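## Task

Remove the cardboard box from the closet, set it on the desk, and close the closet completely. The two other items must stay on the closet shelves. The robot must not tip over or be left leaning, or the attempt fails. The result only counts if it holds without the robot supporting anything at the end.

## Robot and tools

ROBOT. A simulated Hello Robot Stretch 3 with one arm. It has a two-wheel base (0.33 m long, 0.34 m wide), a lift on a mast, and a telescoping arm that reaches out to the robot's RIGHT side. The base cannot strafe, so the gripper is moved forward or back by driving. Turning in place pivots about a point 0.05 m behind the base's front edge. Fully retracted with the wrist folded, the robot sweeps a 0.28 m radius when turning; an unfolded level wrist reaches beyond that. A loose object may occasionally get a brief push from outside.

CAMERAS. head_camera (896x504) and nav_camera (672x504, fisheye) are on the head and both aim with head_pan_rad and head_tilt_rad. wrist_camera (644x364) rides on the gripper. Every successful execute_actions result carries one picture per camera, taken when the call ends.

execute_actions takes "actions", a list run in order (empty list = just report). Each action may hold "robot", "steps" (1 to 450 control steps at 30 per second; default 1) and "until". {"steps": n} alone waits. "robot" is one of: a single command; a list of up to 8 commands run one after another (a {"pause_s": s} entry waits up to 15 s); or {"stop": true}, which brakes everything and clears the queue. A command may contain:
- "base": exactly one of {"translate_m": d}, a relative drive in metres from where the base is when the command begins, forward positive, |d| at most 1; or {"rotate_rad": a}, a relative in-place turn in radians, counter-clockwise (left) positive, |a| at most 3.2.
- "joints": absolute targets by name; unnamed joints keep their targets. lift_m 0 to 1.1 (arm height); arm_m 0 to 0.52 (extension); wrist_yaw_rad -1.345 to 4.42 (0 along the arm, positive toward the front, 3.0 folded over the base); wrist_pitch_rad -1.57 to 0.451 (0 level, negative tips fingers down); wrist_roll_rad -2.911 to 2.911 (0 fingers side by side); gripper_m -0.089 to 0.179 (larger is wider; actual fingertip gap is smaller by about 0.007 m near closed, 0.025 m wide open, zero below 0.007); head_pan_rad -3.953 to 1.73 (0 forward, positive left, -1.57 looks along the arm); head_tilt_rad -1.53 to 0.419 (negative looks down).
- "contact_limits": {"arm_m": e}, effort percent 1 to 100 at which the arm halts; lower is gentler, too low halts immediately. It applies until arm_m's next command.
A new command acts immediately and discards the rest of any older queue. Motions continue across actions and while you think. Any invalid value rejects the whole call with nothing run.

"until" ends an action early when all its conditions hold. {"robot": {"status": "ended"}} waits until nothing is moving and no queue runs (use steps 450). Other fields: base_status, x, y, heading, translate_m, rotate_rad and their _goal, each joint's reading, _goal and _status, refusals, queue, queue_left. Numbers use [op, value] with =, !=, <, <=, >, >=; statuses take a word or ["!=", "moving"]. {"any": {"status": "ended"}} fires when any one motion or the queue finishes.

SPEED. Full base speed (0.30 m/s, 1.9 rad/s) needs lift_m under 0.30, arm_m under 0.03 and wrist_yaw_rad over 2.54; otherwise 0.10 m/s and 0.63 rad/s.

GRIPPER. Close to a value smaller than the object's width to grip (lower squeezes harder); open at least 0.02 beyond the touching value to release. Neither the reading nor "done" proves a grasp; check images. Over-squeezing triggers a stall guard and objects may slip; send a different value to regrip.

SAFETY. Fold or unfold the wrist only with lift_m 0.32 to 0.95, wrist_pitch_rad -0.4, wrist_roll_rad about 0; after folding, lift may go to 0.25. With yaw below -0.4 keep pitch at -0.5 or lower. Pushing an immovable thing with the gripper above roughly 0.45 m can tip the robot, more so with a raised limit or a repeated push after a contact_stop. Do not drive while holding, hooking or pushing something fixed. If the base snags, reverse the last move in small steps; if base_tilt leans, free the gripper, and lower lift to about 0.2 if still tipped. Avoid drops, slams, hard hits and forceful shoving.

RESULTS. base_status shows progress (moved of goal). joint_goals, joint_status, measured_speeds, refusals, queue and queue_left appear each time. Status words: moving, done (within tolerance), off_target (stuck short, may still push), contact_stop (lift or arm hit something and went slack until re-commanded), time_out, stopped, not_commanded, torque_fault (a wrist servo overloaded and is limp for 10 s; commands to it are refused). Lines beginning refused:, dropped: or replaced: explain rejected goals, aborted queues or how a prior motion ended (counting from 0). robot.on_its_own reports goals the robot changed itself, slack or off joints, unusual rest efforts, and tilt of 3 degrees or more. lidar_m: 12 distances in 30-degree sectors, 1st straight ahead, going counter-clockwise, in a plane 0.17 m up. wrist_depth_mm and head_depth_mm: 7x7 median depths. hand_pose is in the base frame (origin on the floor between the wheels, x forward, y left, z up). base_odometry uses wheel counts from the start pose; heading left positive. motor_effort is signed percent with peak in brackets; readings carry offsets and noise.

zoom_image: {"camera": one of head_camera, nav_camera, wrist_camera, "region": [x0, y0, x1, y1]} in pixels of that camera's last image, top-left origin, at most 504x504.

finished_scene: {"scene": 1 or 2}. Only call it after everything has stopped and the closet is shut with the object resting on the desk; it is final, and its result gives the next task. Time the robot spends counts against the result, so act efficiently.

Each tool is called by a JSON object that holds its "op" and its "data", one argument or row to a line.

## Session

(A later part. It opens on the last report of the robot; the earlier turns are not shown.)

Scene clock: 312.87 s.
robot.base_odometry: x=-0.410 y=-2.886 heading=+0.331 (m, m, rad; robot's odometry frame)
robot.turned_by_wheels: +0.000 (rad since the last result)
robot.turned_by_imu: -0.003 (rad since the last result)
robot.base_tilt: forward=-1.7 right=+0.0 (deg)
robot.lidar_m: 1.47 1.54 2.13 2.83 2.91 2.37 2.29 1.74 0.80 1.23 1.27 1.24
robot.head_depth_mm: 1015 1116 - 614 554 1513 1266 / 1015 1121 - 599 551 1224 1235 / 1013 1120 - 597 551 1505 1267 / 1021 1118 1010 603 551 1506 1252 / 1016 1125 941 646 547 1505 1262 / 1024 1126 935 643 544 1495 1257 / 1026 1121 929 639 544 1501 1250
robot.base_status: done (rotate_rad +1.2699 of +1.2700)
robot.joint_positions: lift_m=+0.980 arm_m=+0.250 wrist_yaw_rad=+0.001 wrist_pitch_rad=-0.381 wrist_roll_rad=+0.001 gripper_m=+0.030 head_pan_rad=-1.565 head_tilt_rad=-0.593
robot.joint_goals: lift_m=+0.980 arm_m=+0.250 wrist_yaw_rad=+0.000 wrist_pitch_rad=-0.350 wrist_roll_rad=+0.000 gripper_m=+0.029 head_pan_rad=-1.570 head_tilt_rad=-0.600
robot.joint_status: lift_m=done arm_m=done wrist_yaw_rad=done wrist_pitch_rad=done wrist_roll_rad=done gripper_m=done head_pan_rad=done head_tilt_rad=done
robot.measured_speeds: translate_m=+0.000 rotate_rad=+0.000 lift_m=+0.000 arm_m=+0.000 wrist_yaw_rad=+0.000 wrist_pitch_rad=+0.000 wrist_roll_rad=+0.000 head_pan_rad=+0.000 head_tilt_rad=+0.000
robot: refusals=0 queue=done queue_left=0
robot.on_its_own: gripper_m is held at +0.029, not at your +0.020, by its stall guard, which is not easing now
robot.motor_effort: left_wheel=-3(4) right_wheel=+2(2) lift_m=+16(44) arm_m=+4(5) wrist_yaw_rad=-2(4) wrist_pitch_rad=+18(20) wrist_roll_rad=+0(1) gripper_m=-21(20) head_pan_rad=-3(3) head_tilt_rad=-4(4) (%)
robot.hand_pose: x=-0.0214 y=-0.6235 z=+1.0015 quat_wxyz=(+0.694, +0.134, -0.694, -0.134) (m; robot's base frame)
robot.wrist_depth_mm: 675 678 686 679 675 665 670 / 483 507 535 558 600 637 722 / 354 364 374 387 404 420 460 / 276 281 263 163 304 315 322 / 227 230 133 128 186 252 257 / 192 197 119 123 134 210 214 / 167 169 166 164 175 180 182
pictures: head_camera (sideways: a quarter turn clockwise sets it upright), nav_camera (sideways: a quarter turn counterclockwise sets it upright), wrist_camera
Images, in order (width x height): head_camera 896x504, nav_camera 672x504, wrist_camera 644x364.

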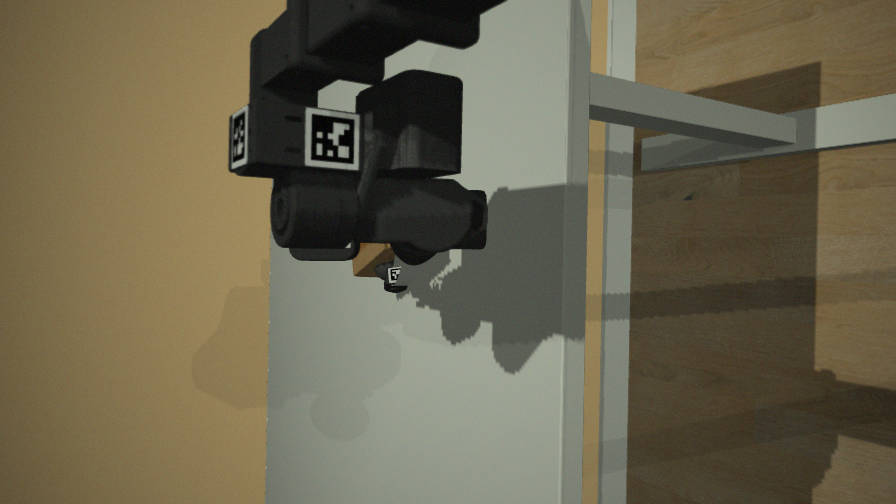

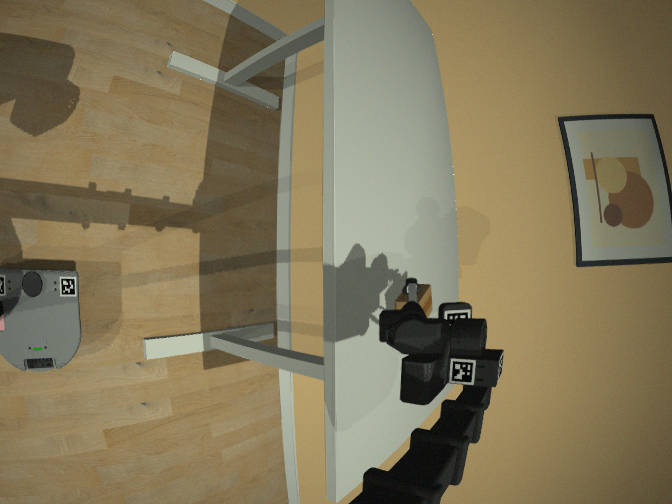

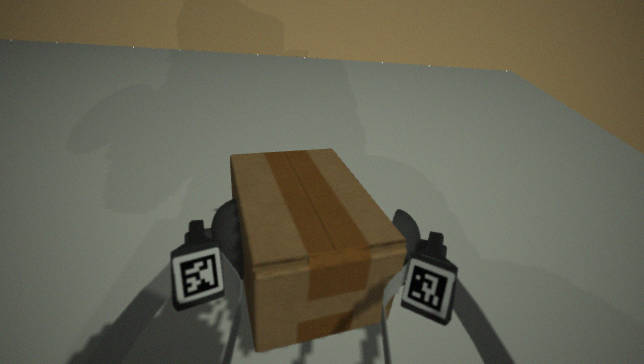

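{"op": "execute_actions", "data": {
  "actions": [
    {"robot":[{"joints":{"lift_m":0.953}},{"joints":{"gripper_m":0.15}},{"joints":{"lift_m":1.03}},{"joints":{"arm_m":0.0,"gripper_m":-0.02,"wrist_pitch_rad":-0.4}},{"joints":{"lift_m":0.94}},{"joints":{"wrist_yaw_rad":3.0}},{"joints":{"lift_m":0.28}},{"base":{"rotate_rad":1.63}}],"steps":450,"until":{"robot":{"status":"ended"}}},
    {"steps":450,"until":{"robot":{"status":"ended"}}},
    {"robot":[{"base":{"translate_m":1.0}},{"base":{"translate_m":1.0}},{"base":{"translate_m":0.4}},{"base":{"rotate_rad":1.51},"joints":{"lift_m":0.945,"head_tilt_rad":-0.4}}],"steps":450,"until":{"robot":{"status":"ended"}}},
    {"steps":450,"until":{"robot":{"status":"ended"}}}
  ]
}}

Scene clock: 354.47 s.
robot.base_odometry: x=-1.322 y=-0.667 heading=-2.813 (m, m, rad; robot's odometry frame)
robot.turned_by_wheels: +3.140 (rad since the last result)
robot.turned_by_imu: +3.124 (rad since the last result)
robot.base_tilt: forward=-1.7 right=+0.0 (deg)
robot.lidar_m: 2.16 2.23 3.08 3.16 2.32 1.69 1.62 0.63 0.45 0.44 0.45 0.73
robot.head_depth_mm: 342 365 391 422 457 497 - / 342 364 391 422 457 500 539 / 342 365 390 421 456 499 535 / 341 365 391 421 457 499 542 / 340 364 390 421 457 500 539 / 341 364 389 420 466 498 549 / 344 371 1077 894 1022 1139 1065
robot.base_status: done (rotate_rad +1.5099 of +1.5100)
robot.joint_positions: lift_m=+0.945 arm_m=+0.001 wrist_yaw_rad=+2.999 wrist_pitch_rad=-0.418 wrist_roll_rad=+0.001 gripper_m=-0.020 head_pan_rad=-1.565 head_tilt_rad=-0.408
robot.joint_goals: lift_m=+0.945 arm_m=+0.000 wrist_yaw_rad=+3.000 wrist_pitch_rad=-0.400 wrist_roll_rad=+0.000 gripper_m=-0.020 head_pan_rad=-1.570 head_tilt_rad=-0.400
robot.joint_status: lift_m=done arm_m=done wrist_yaw_rad=done wrist_pitch_rad=done wrist_roll_rad=done gripper_m=done head_pan_rad=done head_tilt_rad=done
robot.measured_speeds: translate_m=+0.000 rotate_rad=+0.000 lift_m=+0.000 arm_m=+0.000 wrist_yaw_rad=+0.000 wrist_pitch_rad=+0.000 wrist_roll_rad=+0.000 head_pan_rad=+0.000 head_tilt_rad=+0.000
robot: refusals=0 queue=done queue_left=0
robot.motor_effort: left_wheel=-3(13) right_wheel=+2(8) lift_m=+39(36) arm_m=-3(6) wrist_yaw_rad=+0(3) wrist_pitch_rad=+10(17) wrist_roll_rad=+0(0) gripper_m=-9(82) head_pan_rad=-3(3) head_tilt_rad=+5(24) (%)
robot.hand_pose: x=+0.0106 y=+0.0759 z=+0.9572 quat_wxyz=(+0.196, +0.700, +0.097, +0.680) (m; robot's base frame)
robot.wrist_depth_mm: - - - - - - - / - - - - - - - / - - - - - - - / - - - - - - - / - - - - - - - / - - - - - - - / - - - - - - -
pictures: head_camera (sideways: a quarter turn clockwise sets it upright), nav_camera (sideways: a quarter turn counterclockwise sets it upright), wrist_camera
Images, in order (width x height): head_camera 896x504, nav_camera 672x504, wrist_camera 644x364.

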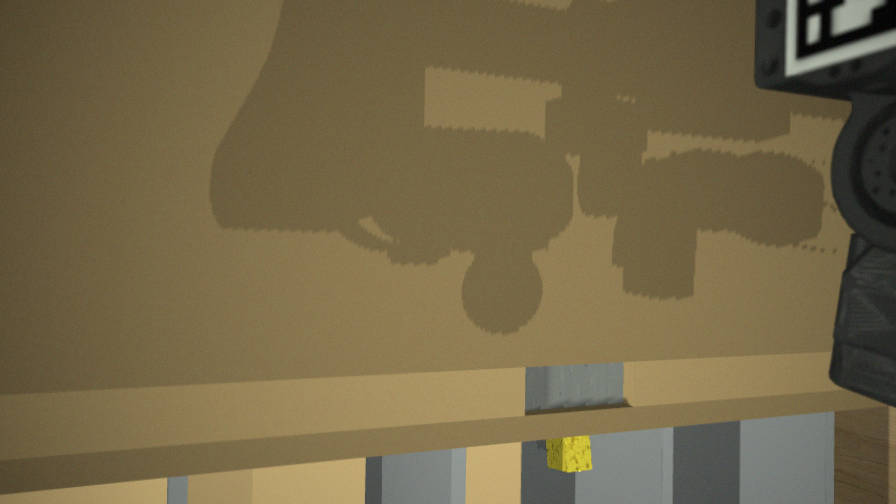

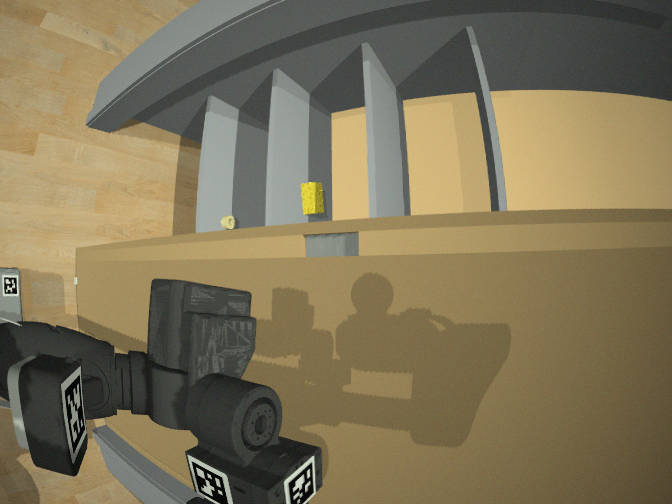

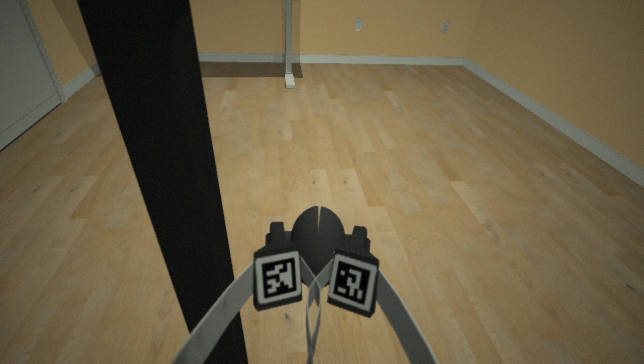

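{"op": "execute_actions", "data": {
  "actions": [
    {"robot":[{"base":{"translate_m":0.11},"joints":{"wrist_yaw_rad":0.0}},{"joints":{"wrist_pitch_rad":0.0}}],"steps":450,"until":{"robot":{"status":"ended"}}}
  ]
}}

Scene clock: 358.50 s.
robot.base_odometry: x=-1.427 y=-0.702 heading=-2.813 (m, m, rad; robot's odometry frame)
robot.turned_by_wheels: +0.000 (rad since the last result)
robot.turned_by_imu: +0.000 (rad since the last result)
robot.base_tilt: forward=-1.7 right=-0.1 (deg)
robot.lidar_m: 2.04 2.13 2.87 3.18 2.44 1.80 1.73 0.63 0.45 0.44 0.70 0.64
robot.head_depth_mm: 341 363 389 420 456 495 - / 341 364 390 421 456 499 538 / 340 364 389 420 455 - - / 343 367 394 425 466 - - / 973 1039 1101 909 1036 1140 1069 / 973 1031 1098 895 1022 1140 1062 / 971 1031 1101 900 1066 1131 1062
robot.base_status: done (translate_m +0.1100 of +0.1100)
robot.joint_positions: lift_m=+0.945 arm_m=+0.001 wrist_yaw_rad=+0.001 wrist_pitch_rad=-0.025 wrist_roll_rad=+0.001 gripper_m=-0.020 head_pan_rad=-1.565 head_tilt_rad=-0.408
robot.joint_goals: lift_m=+0.945 arm_m=+0.000 wrist_yaw_rad=+0.000 wrist_pitch_rad=+0.000 wrist_roll_rad=+0.000 gripper_m=-0.020 head_pan_rad=-1.570 head_tilt_rad=-0.400
robot.joint_status: lift_m=done arm_m=done wrist_yaw_rad=done wrist_pitch_rad=done wrist_roll_rad=done gripper_m=done head_pan_rad=done head_tilt_rad=done
robot.measured_speeds: translate_m=+0.000 rotate_rad=+0.000 lift_m=+0.000 arm_m=+0.000 wrist_yaw_rad=+0.000 wrist_pitch_rad=+0.000 wrist_roll_rad=+0.000 head_pan_rad=+0.000 head_tilt_rad=+0.000
robot: refusals=0 queue=done queue_left=0
robot.motor_effort: left_wheel=-4(4) right_wheel=+2(4) lift_m=+39(38) arm_m=-2(2) wrist_yaw_rad=-1(2) wrist_pitch_rad=+15(15) wrist_roll_rad=+0(0) gripper_m=-9(9) head_pan_rad=-3(2) head_tilt_rad=+5(4) (%)
robot.hand_pose: x=-0.0211 y=-0.4018 z=+1.0527 quat_wxyz=(+0.707, +0.010, -0.707, -0.009) (m; robot's base frame)
robot.wrist_depth_mm: 754 864 818 177 177 177 177 / 751 899 887 183 182 184 182 / 695 886 792 189 190 189 190 / 764 974 536 207 197 197 197 / 778 984 978 - 204 205 204 / 702 730 746 - 213 213 213 / 728 762 604 222 222 222 223
pictures: head_camera (sideways: a quarter turn clockwise sets it upright), nav_camera (sideways: a quarter turn counterclockwise sets it upright), wrist_camera
Images, in order (width x height): head_camera 896x504, nav_camera 672x504, wrist_camera 644x364.

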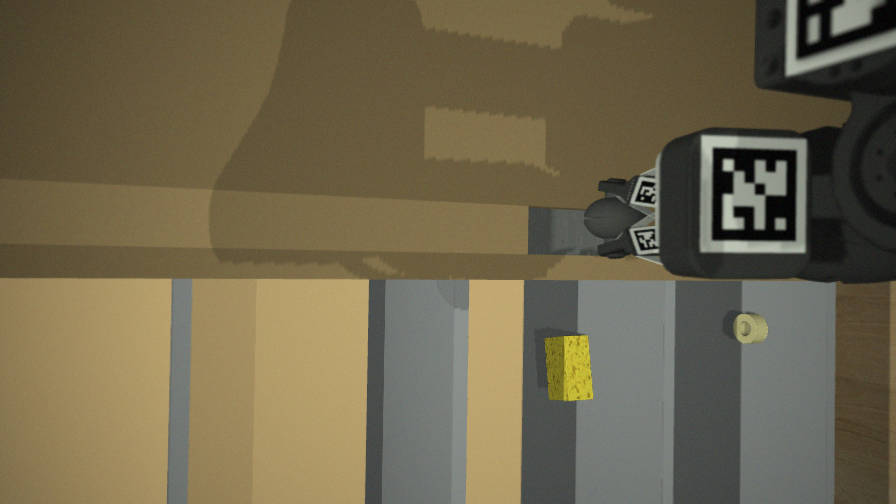

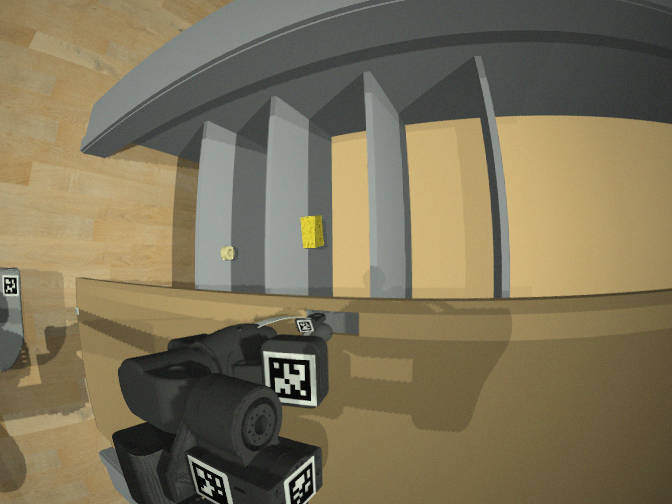

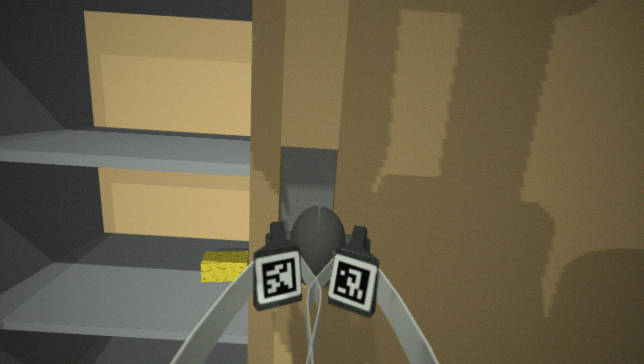

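Aligned and square. Insert to depth ~156 (arm 0.021) and drive.

{"op": "execute_actions", "data": {
  "actions": [
    {"robot":[{"base":{"translate_m":0.004},"joints":{"arm_m":0.022}},{"base":{"translate_m":0.25}}],"steps":450,"until":{"robot":{"status":"ended"}}}
  ]
}}

Scene clock: 365.07 s.
robot.base_odometry: x=-1.667 y=-0.784 heading=-2.813 (m, m, rad; robot's odometry frame)
robot.turned_by_wheels: +0.000 (rad since the last result)
robot.turned_by_imu: +0.000 (rad since the last result)
robot.base_tilt: forward=-1.7 right=+0.0 (deg)
robot.lidar_m: 1.79 1.85 2.54 3.17 2.81 2.07 1.99 0.63 0.45 0.44 0.47 0.59
robot.head_depth_mm: 340 363 389 420 456 486 - / 340 364 389 420 455 491 - / 343 366 390 420 456 - - / 968 1013 1100 914 1075 1142 1070 / 965 1038 1105 907 1071 1148 1065 / 970 1040 1095 902 1073 1135 1066 / 951 993 998 894 972 968 997
robot.base_status: done (translate_m +0.2500 of +0.2500)
robot.joint_positions: lift_m=+0.945 arm_m=+0.022 wrist_yaw_rad=-0.075 wrist_pitch_rad=-0.025 wrist_roll_rad=+0.001 gripper_m=-0.020 head_pan_rad=-1.565 head_tilt_rad=-0.408
robot.joint_goals: lift_m=+0.945 arm_m=+0.022 wrist_yaw_rad=-0.053 wrist_pitch_rad=+0.000 wrist_roll_rad=+0.000 gripper_m=-0.020 head_pan_rad=-1.570 head_tilt_rad=-0.400
robot.joint_status: lift_m=done arm_m=done wrist_yaw_rad=done wrist_pitch_rad=done wrist_roll_rad=done gripper_m=done head_pan_rad=done head_tilt_rad=done
robot.measured_speeds: translate_m=+0.000 rotate_rad=+0.000 lift_m=+0.000 arm_m=+0.000 wrist_yaw_rad=+0.000 wrist_pitch_rad=+0.000 wrist_roll_rad=+0.000 head_pan_rad=+0.000 head_tilt_rad=+0.000
robot: refusals=0 queue=done queue_left=0
robot.on_its_own: wrist_yaw_rad is held at -0.053, not at your +0.000, by its stall guard, which is not easing now; wrist_yaw_rad is at rest, and its effort (+19) is outside its rest range (-12 to +12)
robot.motor_effort: left_wheel=-8(12) right_wheel=+6(14) lift_m=+39(39) arm_m=+4(2) wrist_yaw_rad=+19(54) wrist_pitch_rad=+15(15) wrist_roll_rad=+0(0) gripper_m=-10(14) head_pan_rad=-3(2) head_tilt_rad=+4(4) (%)
robot.hand_pose: x=-0.0406 y=-0.4214 z=+1.0526 quat_wxyz=(+0.706, -0.017, -0.707, -0.036) (m; robot's base frame)
robot.wrist_depth_mm: 489 745 836 158 161 164 167 / 496 785 874 164 167 171 174 / 498 718 885 170 173 177 181 / 471 680 932 188 181 185 189 / 505 820 962 - 188 192 196 / 517 693 747 - 196 201 206 / 524 595 620 200 205 210 217
pictures: head_camera (sideways: a quarter turn clockwise sets it upright), nav_camera (sideways: a quarter turn counterclockwise sets it upright), wrist_camera
Images, in order (width x height): head_camera 896x504, nav_camera 672x504, wrist_camera 644x364.

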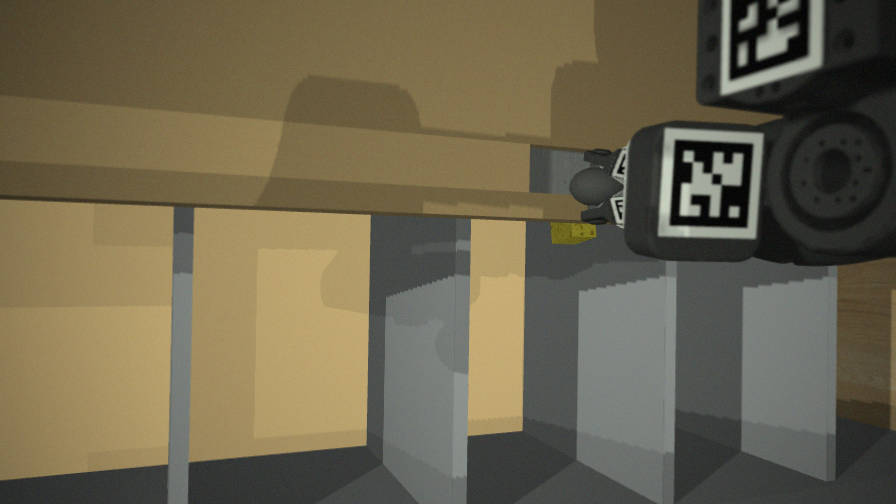

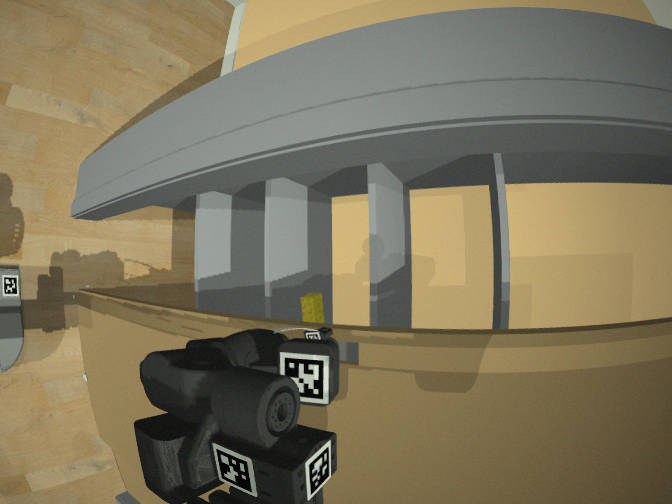

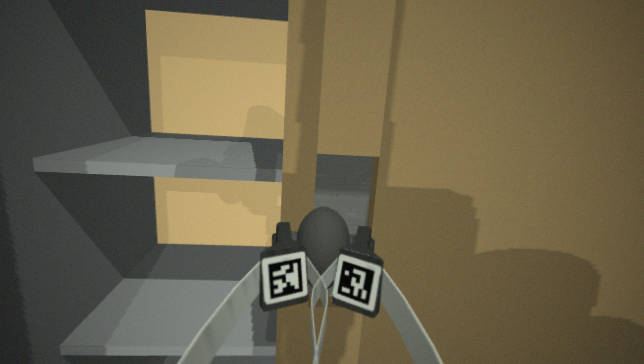

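Moved ~0.225; remaining ~0.27.

{"op": "execute_actions", "data": {
  "actions": [
    {"robot":{"base":{"translate_m":0.22},"joints":{"wrist_yaw_rad":0.0,"arm_m":0.025}},"steps":450,"until":{"robot":{"status":"ended"}}}
  ]
}}

Scene clock: 369.77 s.
robot.base_odometry: x=-1.875 y=-0.855 heading=-2.812 (m, m, rad; robot's odometry frame)
robot.turned_by_wheels: +0.000 (rad since the last result)
robot.turned_by_imu: -0.314 (rad since the last result)
robot.base_tilt: forward=-1.6 right=-0.1 (deg)
robot.lidar_m: 1.63 1.62 1.82 2.98 3.65 2.58 2.16 1.01 0.49 0.44 0.38 0.44
robot.head_depth_mm: 369 398 431 470 515 555 - / 357 383 413 450 493 536 - / 346 369 398 432 473 - - / 972 653 417 444 938 - - / 967 1014 1093 908 1040 1146 1078 / 935 996 1067 905 1075 1105 1014 / 911 964 1031 830 1067 901 972
robot.base_status: done (translate_m +0.2200 of +0.2200)
robot.joint_positions: lift_m=+0.945 arm_m=+0.024 wrist_yaw_rad=-0.016 wrist_pitch_rad=-0.026 wrist_roll_rad=+0.001 gripper_m=-0.020 head_pan_rad=-1.565 head_tilt_rad=-0.408
robot.joint_goals: lift_m=+0.945 arm_m=+0.025 wrist_yaw_rad=+0.000 wrist_pitch_rad=+0.000 wrist_roll_rad=+0.000 gripper_m=-0.020 head_pan_rad=-1.570 head_tilt_rad=-0.400
robot.joint_status: lift_m=done arm_m=done wrist_yaw_rad=done wrist_pitch_rad=done wrist_roll_rad=done gripper_m=done head_pan_rad=done head_tilt_rad=done
robot.measured_speeds: translate_m=+0.000 rotate_rad=+0.000 lift_m=+0.000 arm_m=+0.000 wrist_yaw_rad=+0.000 wrist_pitch_rad=+0.000 wrist_roll_rad=+0.000 head_pan_rad=+0.000 head_tilt_rad=+0.000
robot: refusals=0 queue=done queue_left=0
robot.on_its_own: wrist_yaw_rad is at rest, and its effort (+15) is outside its rest range (-12 to +12)
robot.motor_effort: left_wheel=-2(15) right_wheel=+2(16) lift_m=+38(39) arm_m=+6(10) wrist_yaw_rad=+15(74) wrist_pitch_rad=+16(16) wrist_roll_rad=+0(0) gripper_m=-10(15) head_pan_rad=-3(2) head_tilt_rad=+5(4) (%)
robot.hand_pose: x=-0.0255 y=-0.4248 z=+1.0524 quat_wxyz=(+0.707, +0.004, -0.707, -0.015) (m; robot's base frame)
robot.wrist_depth_mm: 629 749 800 160 173 192 214 / 627 760 818 164 180 200 224 / 596 762 838 170 187 210 238 / 448 488 530 191 196 221 252 / 623 870 921 - 206 233 268 / 610 715 746 - 220 247 286 / 533 573 574 204 229 261 311
pictures: head_camera (sideways: a quarter turn clockwise sets it upright), nav_camera (sideways: a quarter turn counterclockwise sets it upright), wrist_camera
Images, in order (width x height): head_camera 896x504, nav_camera 672x504, wrist_camera 644x364.

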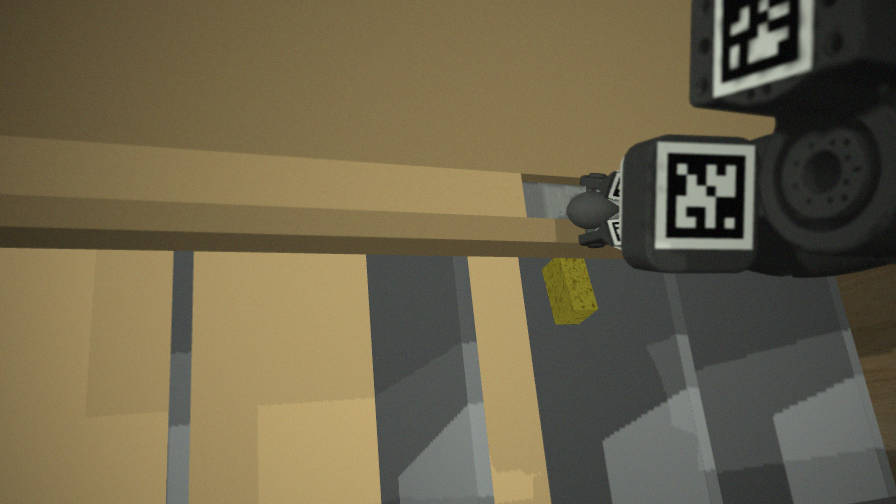

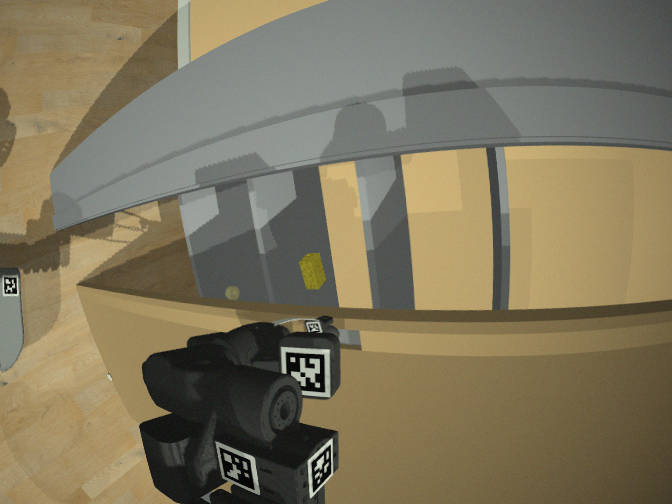

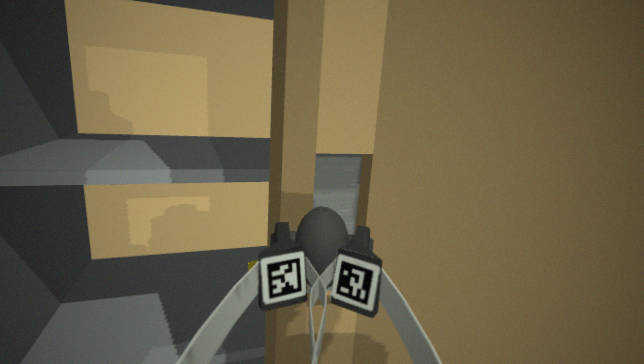

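{"op": "execute_actions", "data": {
  "actions": [
    {"robot":[{"joints":{"arm_m":0.0,"wrist_yaw_rad":1.571,"head_pan_rad":-0.9}},{"base":{"rotate_rad":0.314}},{"base":{"translate_m":0.31}},{"base":{"rotate_rad":-1.571}},{"base":{"translate_m":0.12},"joints":{"arm_m":0.32}}],"steps":450,"until":{"robot":{"status":"ended"}}},
    {"steps":300,"until":{"robot":{"status":"ended"}}}
  ]
}}

Scene clock: 385.67 s.
robot.base_odometry: x=-2.195 y=-0.945 heading=+2.214 (m, m, rad; robot's odometry frame)
robot.turned_by_wheels: -1.257 (rad since the last result)
robot.turned_by_imu: -1.253 (rad since the last result)
robot.base_tilt: forward=-1.6 right=+0.0 (deg)
robot.lidar_m: 0.27 1.04 1.36 1.31 1.36 1.87 3.40 3.49 2.56 1.26 0.40 0.28
robot.head_depth_mm: 560 627 713 821 1160 1415 1442 / 468 516 570 639 749 839 995 / 405 437 477 524 580 654 746 / 354 380 409 443 485 533 592 / 316 336 359 384 428 452 493 / - - 291 299 319 343 372 / - - - 284 296 320 343
robot.base_status: done (translate_m +0.1200 of +0.1200)
robot.joint_positions: lift_m=+0.945 arm_m=+0.320 wrist_yaw_rad=+1.570 wrist_pitch_rad=-0.023 wrist_roll_rad=+0.001 gripper_m=-0.020 head_pan_rad=-0.907 head_tilt_rad=-0.407
robot.joint_goals: lift_m=+0.945 arm_m=+0.320 wrist_yaw_rad=+1.571 wrist_pitch_rad=+0.000 wrist_roll_rad=+0.000 gripper_m=-0.020 head_pan_rad=-0.900 head_tilt_rad=-0.400
robot.joint_status: lift_m=done arm_m=done wrist_yaw_rad=done wrist_pitch_rad=done wrist_roll_rad=done gripper_m=done head_pan_rad=done head_tilt_rad=done
robot.measured_speeds: translate_m=+0.000 rotate_rad=+0.000 lift_m=+0.000 arm_m=+0.000 wrist_yaw_rad=+0.000 wrist_pitch_rad=+0.000 wrist_roll_rad=+0.000 head_pan_rad=+0.000 head_tilt_rad=+0.000
robot: refusals=0 queue=done queue_left=0
robot.motor_effort: left_wheel=+4(16) right_wheel=-2(17) lift_m=+38(38) arm_m=+4(8) wrist_yaw_rad=+1(89) wrist_pitch_rad=+14(15) wrist_roll_rad=+0(0) gripper_m=-9(16) head_pan_rad=+4(44) head_tilt_rad=+4(6) (%)
robot.hand_pose: x=+0.2343 y=-0.4648 z=+1.0533 quat_wxyz=(+0.506, +0.506, -0.494, +0.494) (m; robot's base frame)
robot.wrist_depth_mm: 189 190 189 188 187 187 187 / 196 195 195 194 195 194 194 / 204 203 202 202 200 201 200 / 221 211 210 210 209 207 208 / 230 219 218 - 216 217 216 / 229 229 226 - 226 226 225 / 239 239 237 235 236 234 235
pictures: head_camera (sideways: a quarter turn clockwise sets it upright), nav_camera (sideways: a quarter turn counterclockwise sets it upright), wrist_camera
Images, in order (width x height): head_camera 896x504, nav_camera 672x504, wrist_camera 644x364.

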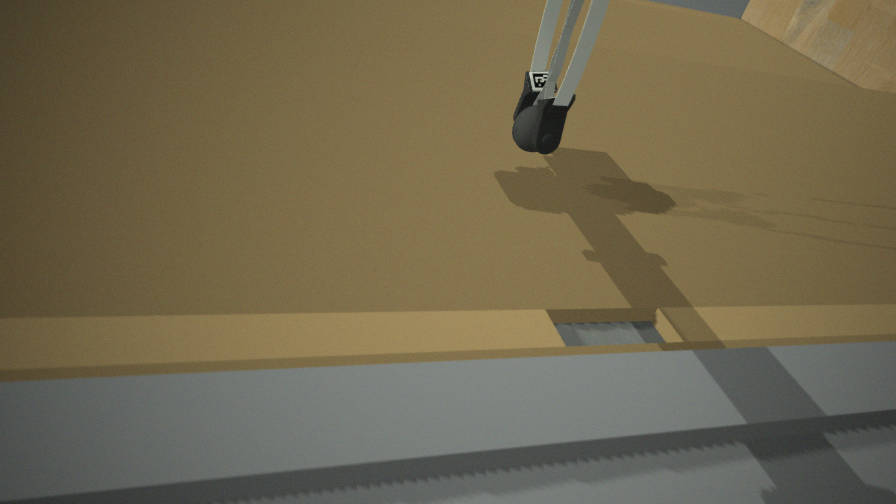

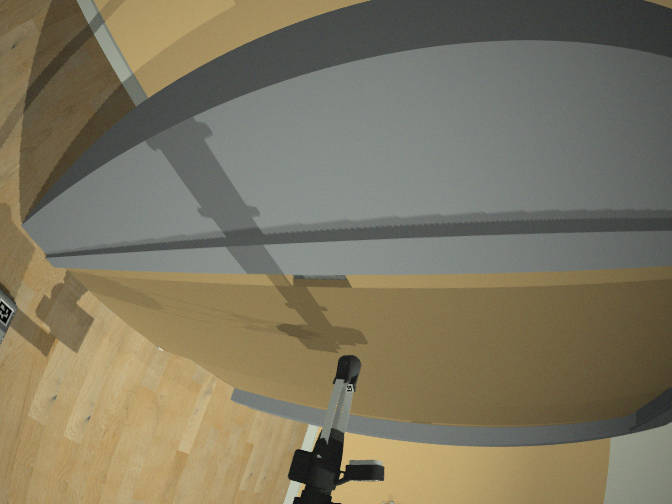

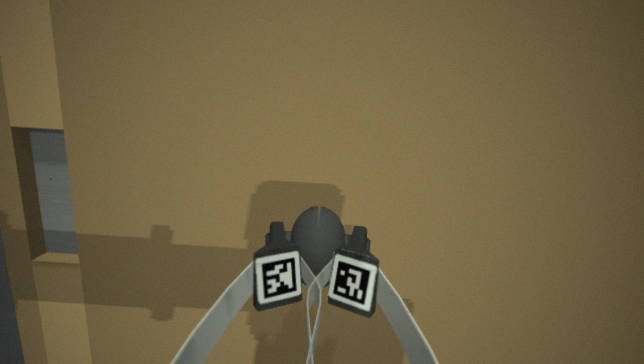

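{"op": "execute_actions", "data": {
  "actions": [
    {"robot":[{"joints":{"arm_m":0.147}}],"steps":450,"until":{"robot":{"status":"ended"}}}
  ]
}}

Scene clock: 388.47 s.
robot.base_odometry: x=-2.195 y=-0.945 heading=+2.214 (m, m, rad; robot's odometry frame)
robot.turned_by_wheels: +0.000 (rad since the last result)
robot.turned_by_imu: -0.001 (rad since the last result)
robot.base_tilt: forward=-1.7 right=-0.1 (deg)
robot.lidar_m: 0.27 1.05 1.36 1.31 1.36 1.87 3.41 3.47 2.55 1.27 0.40 0.28
robot.head_depth_mm: 562 627 711 821 1153 1291 1358 / 471 516 571 641 727 821 1004 / 404 437 478 524 581 659 744 / 354 380 410 444 479 537 592 / 316 336 359 384 428 451 491 / - - 291 299 319 343 372 / - - - 284 296 320 344
robot.base_status: done (translate_m +0.1200 of +0.1200)
robot.joint_positions: lift_m=+0.945 arm_m=+0.147 wrist_yaw_rad=+1.571 wrist_pitch_rad=-0.023 wrist_roll_rad=+0.001 gripper_m=-0.020 head_pan_rad=-0.907 head_tilt_rad=-0.407
robot.joint_goals: lift_m=+0.945 arm_m=+0.147 wrist_yaw_rad=+1.571 wrist_pitch_rad=+0.000 wrist_roll_rad=+0.000 gripper_m=-0.020 head_pan_rad=-0.900 head_tilt_rad=-0.400
robot.joint_status: lift_m=done arm_m=done wrist_yaw_rad=done wrist_pitch_rad=done wrist_roll_rad=done gripper_m=done head_pan_rad=done head_tilt_rad=done
robot.measured_speeds: translate_m=+0.000 rotate_rad=+0.000 lift_m=+0.000 arm_m=+0.000 wrist_yaw_rad=+0.000 wrist_pitch_rad=+0.000 wrist_roll_rad=+0.000 head_pan_rad=+0.000 head_tilt_rad=+0.000
robot: refusals=0 queue=done queue_left=0
robot.motor_effort: left_wheel=+3(3) right_wheel=-1(2) lift_m=+38(38) arm_m=-3(3) wrist_yaw_rad=+1(1) wrist_pitch_rad=+13(13) wrist_roll_rad=+0(0) gripper_m=-9(9) head_pan_rad=+3(4) head_tilt_rad=+4(4) (%)
robot.hand_pose: x=+0.2343 y=-0.2924 z=+1.0533 quat_wxyz=(+0.506, +0.506, -0.494, +0.494) (m; robot's base frame)
robot.wrist_depth_mm: 175 162 174 189 188 188 188 / 182 168 181 196 194 195 194 / 188 175 187 203 202 202 201 / 196 182 194 221 210 209 209 / 204 190 199 - 218 218 217 / 212 198 195 - 226 226 225 / 222 207 238 238 236 235 236
pictures: head_camera (sideways: a quarter turn clockwise sets it upright), nav_camera (sideways: a quarter turn counterclockwise sets it upright), wrist_camera
Images, in order (width x height): head_camera 896x504, nav_camera 672x504, wrist_camera 644x364.

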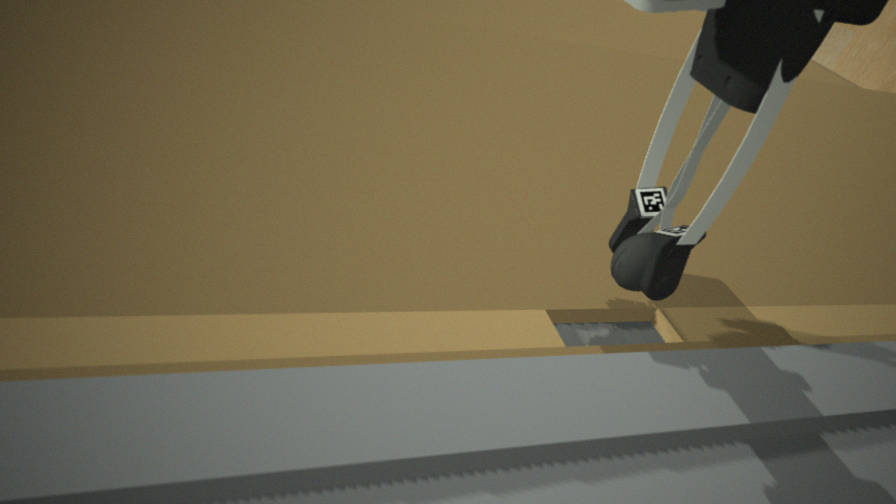

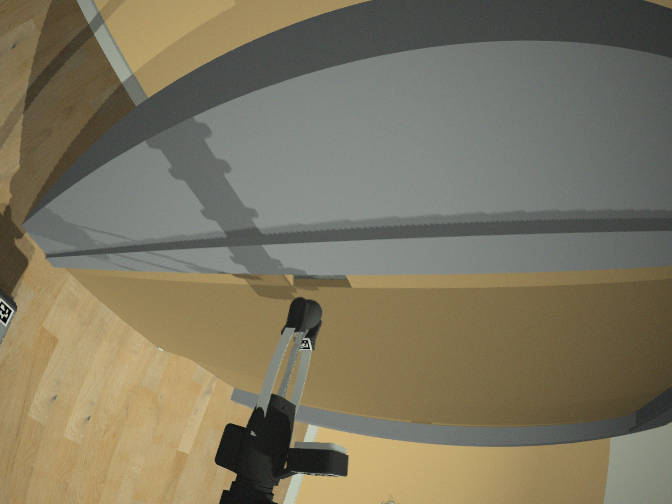

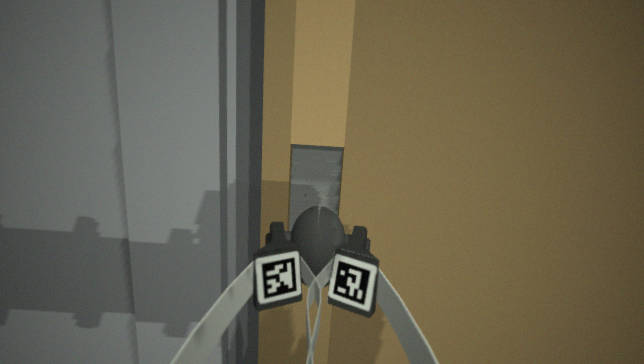

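{"op": "execute_actions", "data": {
  "actions": [
    {"robot":[{"base":{"translate_m":0.03}},{"joints":{"arm_m":0.122},"contact_limits":{"arm_m":18}},{"joints":{"arm_m":0.145}},{"base":{"translate_m":-0.06}}],"steps":450,"until":{"robot":{"status":"ended"}}}
  ]
}}

Scene clock: 394.03 s.
robot.base_odometry: x=-2.177 y=-0.969 heading=+2.214 (m, m, rad; robot's odometry frame)
robot.turned_by_wheels: +0.000 (rad since the last result)
robot.turned_by_imu: -0.002 (rad since the last result)
robot.base_tilt: forward=-1.7 right=-0.1 (deg)
robot.lidar_m: 0.30 1.08 1.36 1.31 1.36 1.88 3.36 3.47 2.56 1.38 0.45 0.31
robot.head_depth_mm: 626 702 796 1072 1276 1418 1380 / 526 578 641 721 819 904 1132 / 453 490 536 589 657 742 835 / 398 426 458 497 540 604 663 / 354 377 402 431 468 501 553 / 320 337 356 379 363 391 420 / - - 291 304 327 352 382
robot.base_status: done (translate_m -0.0600 of -0.0600)
robot.joint_positions: lift_m=+0.945 arm_m=+0.145 wrist_yaw_rad=+1.570 wrist_pitch_rad=-0.023 wrist_roll_rad=+0.001 gripper_m=-0.020 head_pan_rad=-0.907 head_tilt_rad=-0.407
robot.joint_goals: lift_m=+0.945 arm_m=+0.145 wrist_yaw_rad=+1.571 wrist_pitch_rad=+0.000 wrist_roll_rad=+0.000 gripper_m=-0.020 head_pan_rad=-0.900 head_tilt_rad=-0.400
robot.joint_status: lift_m=done arm_m=done wrist_yaw_rad=done wrist_pitch_rad=done wrist_roll_rad=done gripper_m=done head_pan_rad=done head_tilt_rad=done
robot.measured_speeds: translate_m=+0.000 rotate_rad=+0.000 lift_m=+0.000 arm_m=+0.000 wrist_yaw_rad=+0.000 wrist_pitch_rad=+0.000 wrist_roll_rad=+0.000 head_pan_rad=+0.000 head_tilt_rad=+0.000
robot: refusals=0 queue=done queue_left=0
robot.motor_effort: left_wheel=+4(10) right_wheel=-2(4) lift_m=+38(38) arm_m=+4(3) wrist_yaw_rad=+1(0) wrist_pitch_rad=+13(14) wrist_roll_rad=+0(0) gripper_m=-9(9) head_pan_rad=+4(4) head_tilt_rad=+5(4) (%)
robot.hand_pose: x=+0.2343 y=-0.2900 z=+1.0533 quat_wxyz=(+0.506, +0.506, -0.494, +0.494) (m; robot's base frame)
robot.wrist_depth_mm: 203 200 192 218 217 216 215 / 210 208 200 227 225 225 223 / 218 216 206 233 234 233 232 / 227 225 214 246 241 241 241 / 237 233 221 - 252 251 249 / 245 244 228 - 261 261 258 / 256 255 256 273 274 272 272
pictures: head_camera (sideways: a quarter turn clockwise sets it upright), nav_camera (sideways: a quarter turn counterclockwise sets it upright), wrist_camera
Images, in order (width x height): head_camera 896x504, nav_camera 672x504, wrist_camera 644x364.

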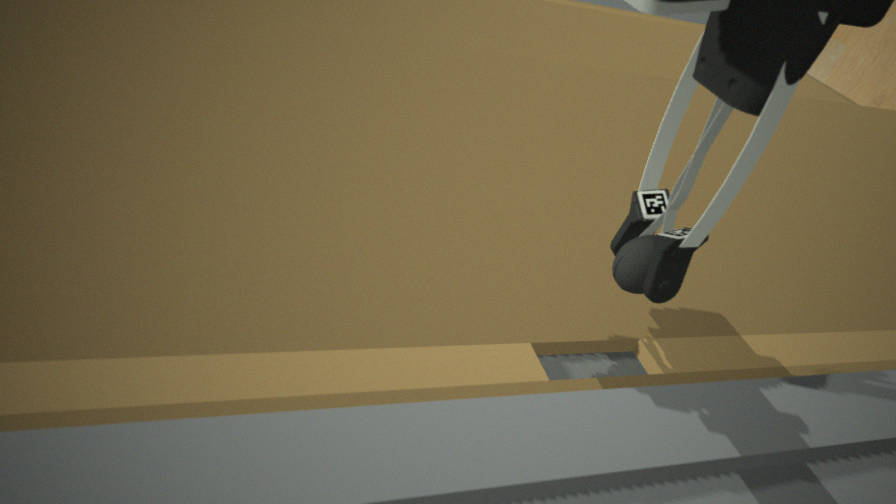

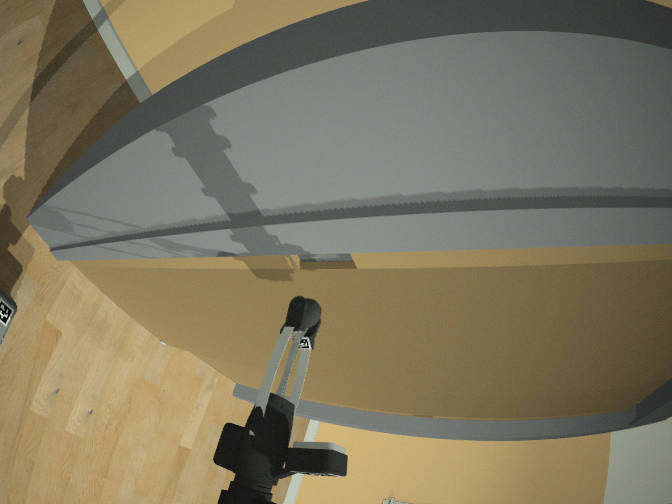

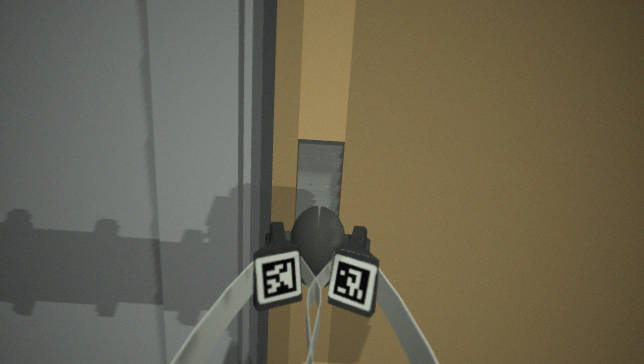

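{"op": "execute_actions", "data": {
  "actions": [
    {"robot":[{"base":{"translate_m":0.066}},{"joints":{"arm_m":0.118},"contact_limits":{"arm_m":18}},{"joints":{"arm_m":0.14}},{"base":{"translate_m":-0.06}}],"steps":450,"until":{"robot":{"status":"ended"}}}
  ]
}}

Scene clock: 399.90 s.
robot.base_odometry: x=-2.181 y=-0.964 heading=+2.214 (m, m, rad; robot's odometry frame)
robot.turned_by_wheels: +0.000 (rad since the last result)
robot.turned_by_imu: -0.002 (rad since the last result)
robot.base_tilt: forward=-1.7 right=+0.0 (deg)
robot.lidar_m: 0.29 1.08 1.36 1.31 1.37 1.87 3.38 3.48 2.56 1.36 0.44 0.30
robot.head_depth_mm: 615 688 780 1056 1249 1412 1362 / 515 566 627 705 798 898 1114 / 443 480 524 574 637 726 818 / 389 417 449 487 528 597 649 / 347 368 393 422 455 492 540 / 316 331 348 334 355 381 410 / - - 287 300 321 345 373
robot.base_status: done (translate_m -0.0600 of -0.0600)
robot.joint_positions: lift_m=+0.945 arm_m=+0.140 wrist_yaw_rad=+1.569 wrist_pitch_rad=-0.023 wrist_roll_rad=+0.001 gripper_m=-0.020 head_pan_rad=-0.907 head_tilt_rad=-0.407
robot.joint_goals: lift_m=+0.945 arm_m=+0.140 wrist_yaw_rad=+1.571 wrist_pitch_rad=+0.000 wrist_roll_rad=+0.000 gripper_m=-0.020 head_pan_rad=-0.900 head_tilt_rad=-0.400
robot.joint_status: lift_m=done arm_m=done wrist_yaw_rad=done wrist_pitch_rad=done wrist_roll_rad=done gripper_m=done head_pan_rad=done head_tilt_rad=done
robot.measured_speeds: translate_m=+0.000 rotate_rad=+0.000 lift_m=+0.000 arm_m=+0.000 wrist_yaw_rad=+0.000 wrist_pitch_rad=+0.000 wrist_roll_rad=+0.000 head_pan_rad=+0.000 head_tilt_rad=+0.000
robot: refusals=0 queue=done queue_left=0
robot.motor_effort: left_wheel=+4(10) right_wheel=-2(4) lift_m=+38(38) arm_m=+4(6) wrist_yaw_rad=+1(30) wrist_pitch_rad=+13(13) wrist_roll_rad=+0(0) gripper_m=-9(11) head_pan_rad=+4(4) head_tilt_rad=+4(4) (%)
robot.hand_pose: x=+0.2343 y=-0.2850 z=+1.0533 quat_wxyz=(+0.506, +0.505, -0.494, +0.494) (m; robot's base frame)
robot.wrist_depth_mm: 198 196 184 211 212 211 211 / 205 202 192 220 219 219 217 / 211 211 199 228 227 226 226 / 220 218 206 241 235 236 235 / 229 227 213 - 244 243 243 / 238 238 220 - 254 255 254 / 248 247 235 266 265 264 264
pictures: head_camera (sideways: a quarter turn clockwise sets it upright), nav_camera (sideways: a quarter turn counterclockwise sets it upright), wrist_camera
Images, in order (width x height): head_camera 896x504, nav_camera 672x504, wrist_camera 644x364.

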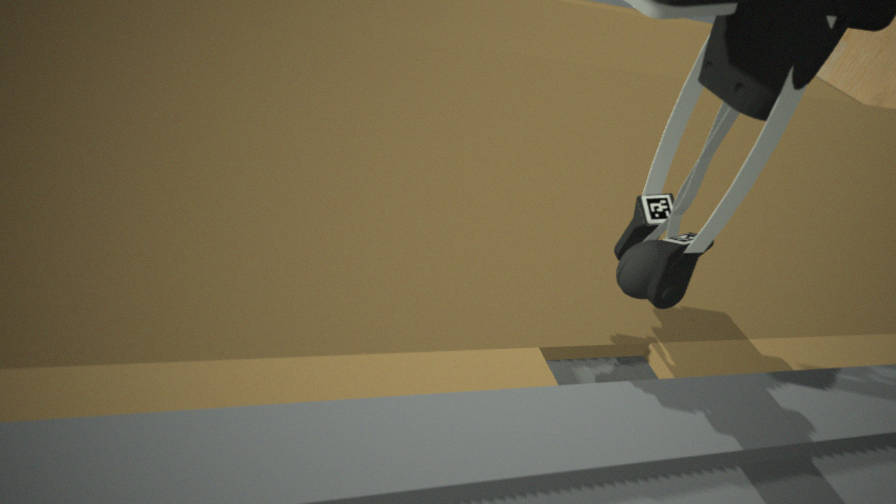

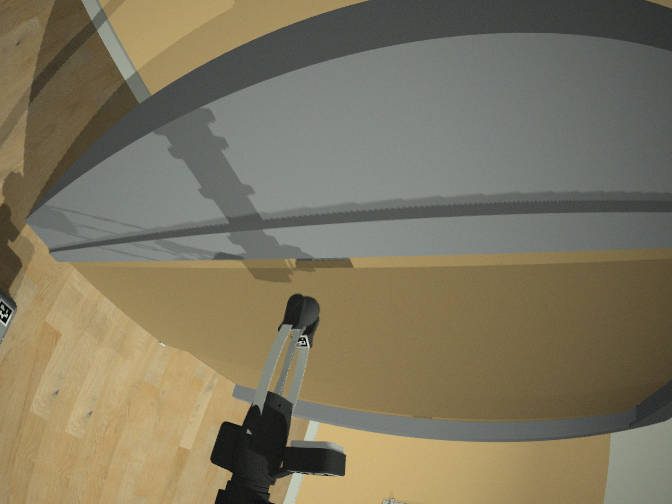

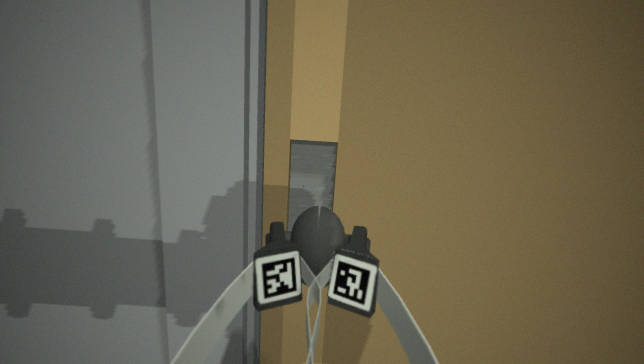

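Now fully closed.

{"op": "finished_scene", "data": {
  "scene": 1
}}

The scene is finished: the task was done.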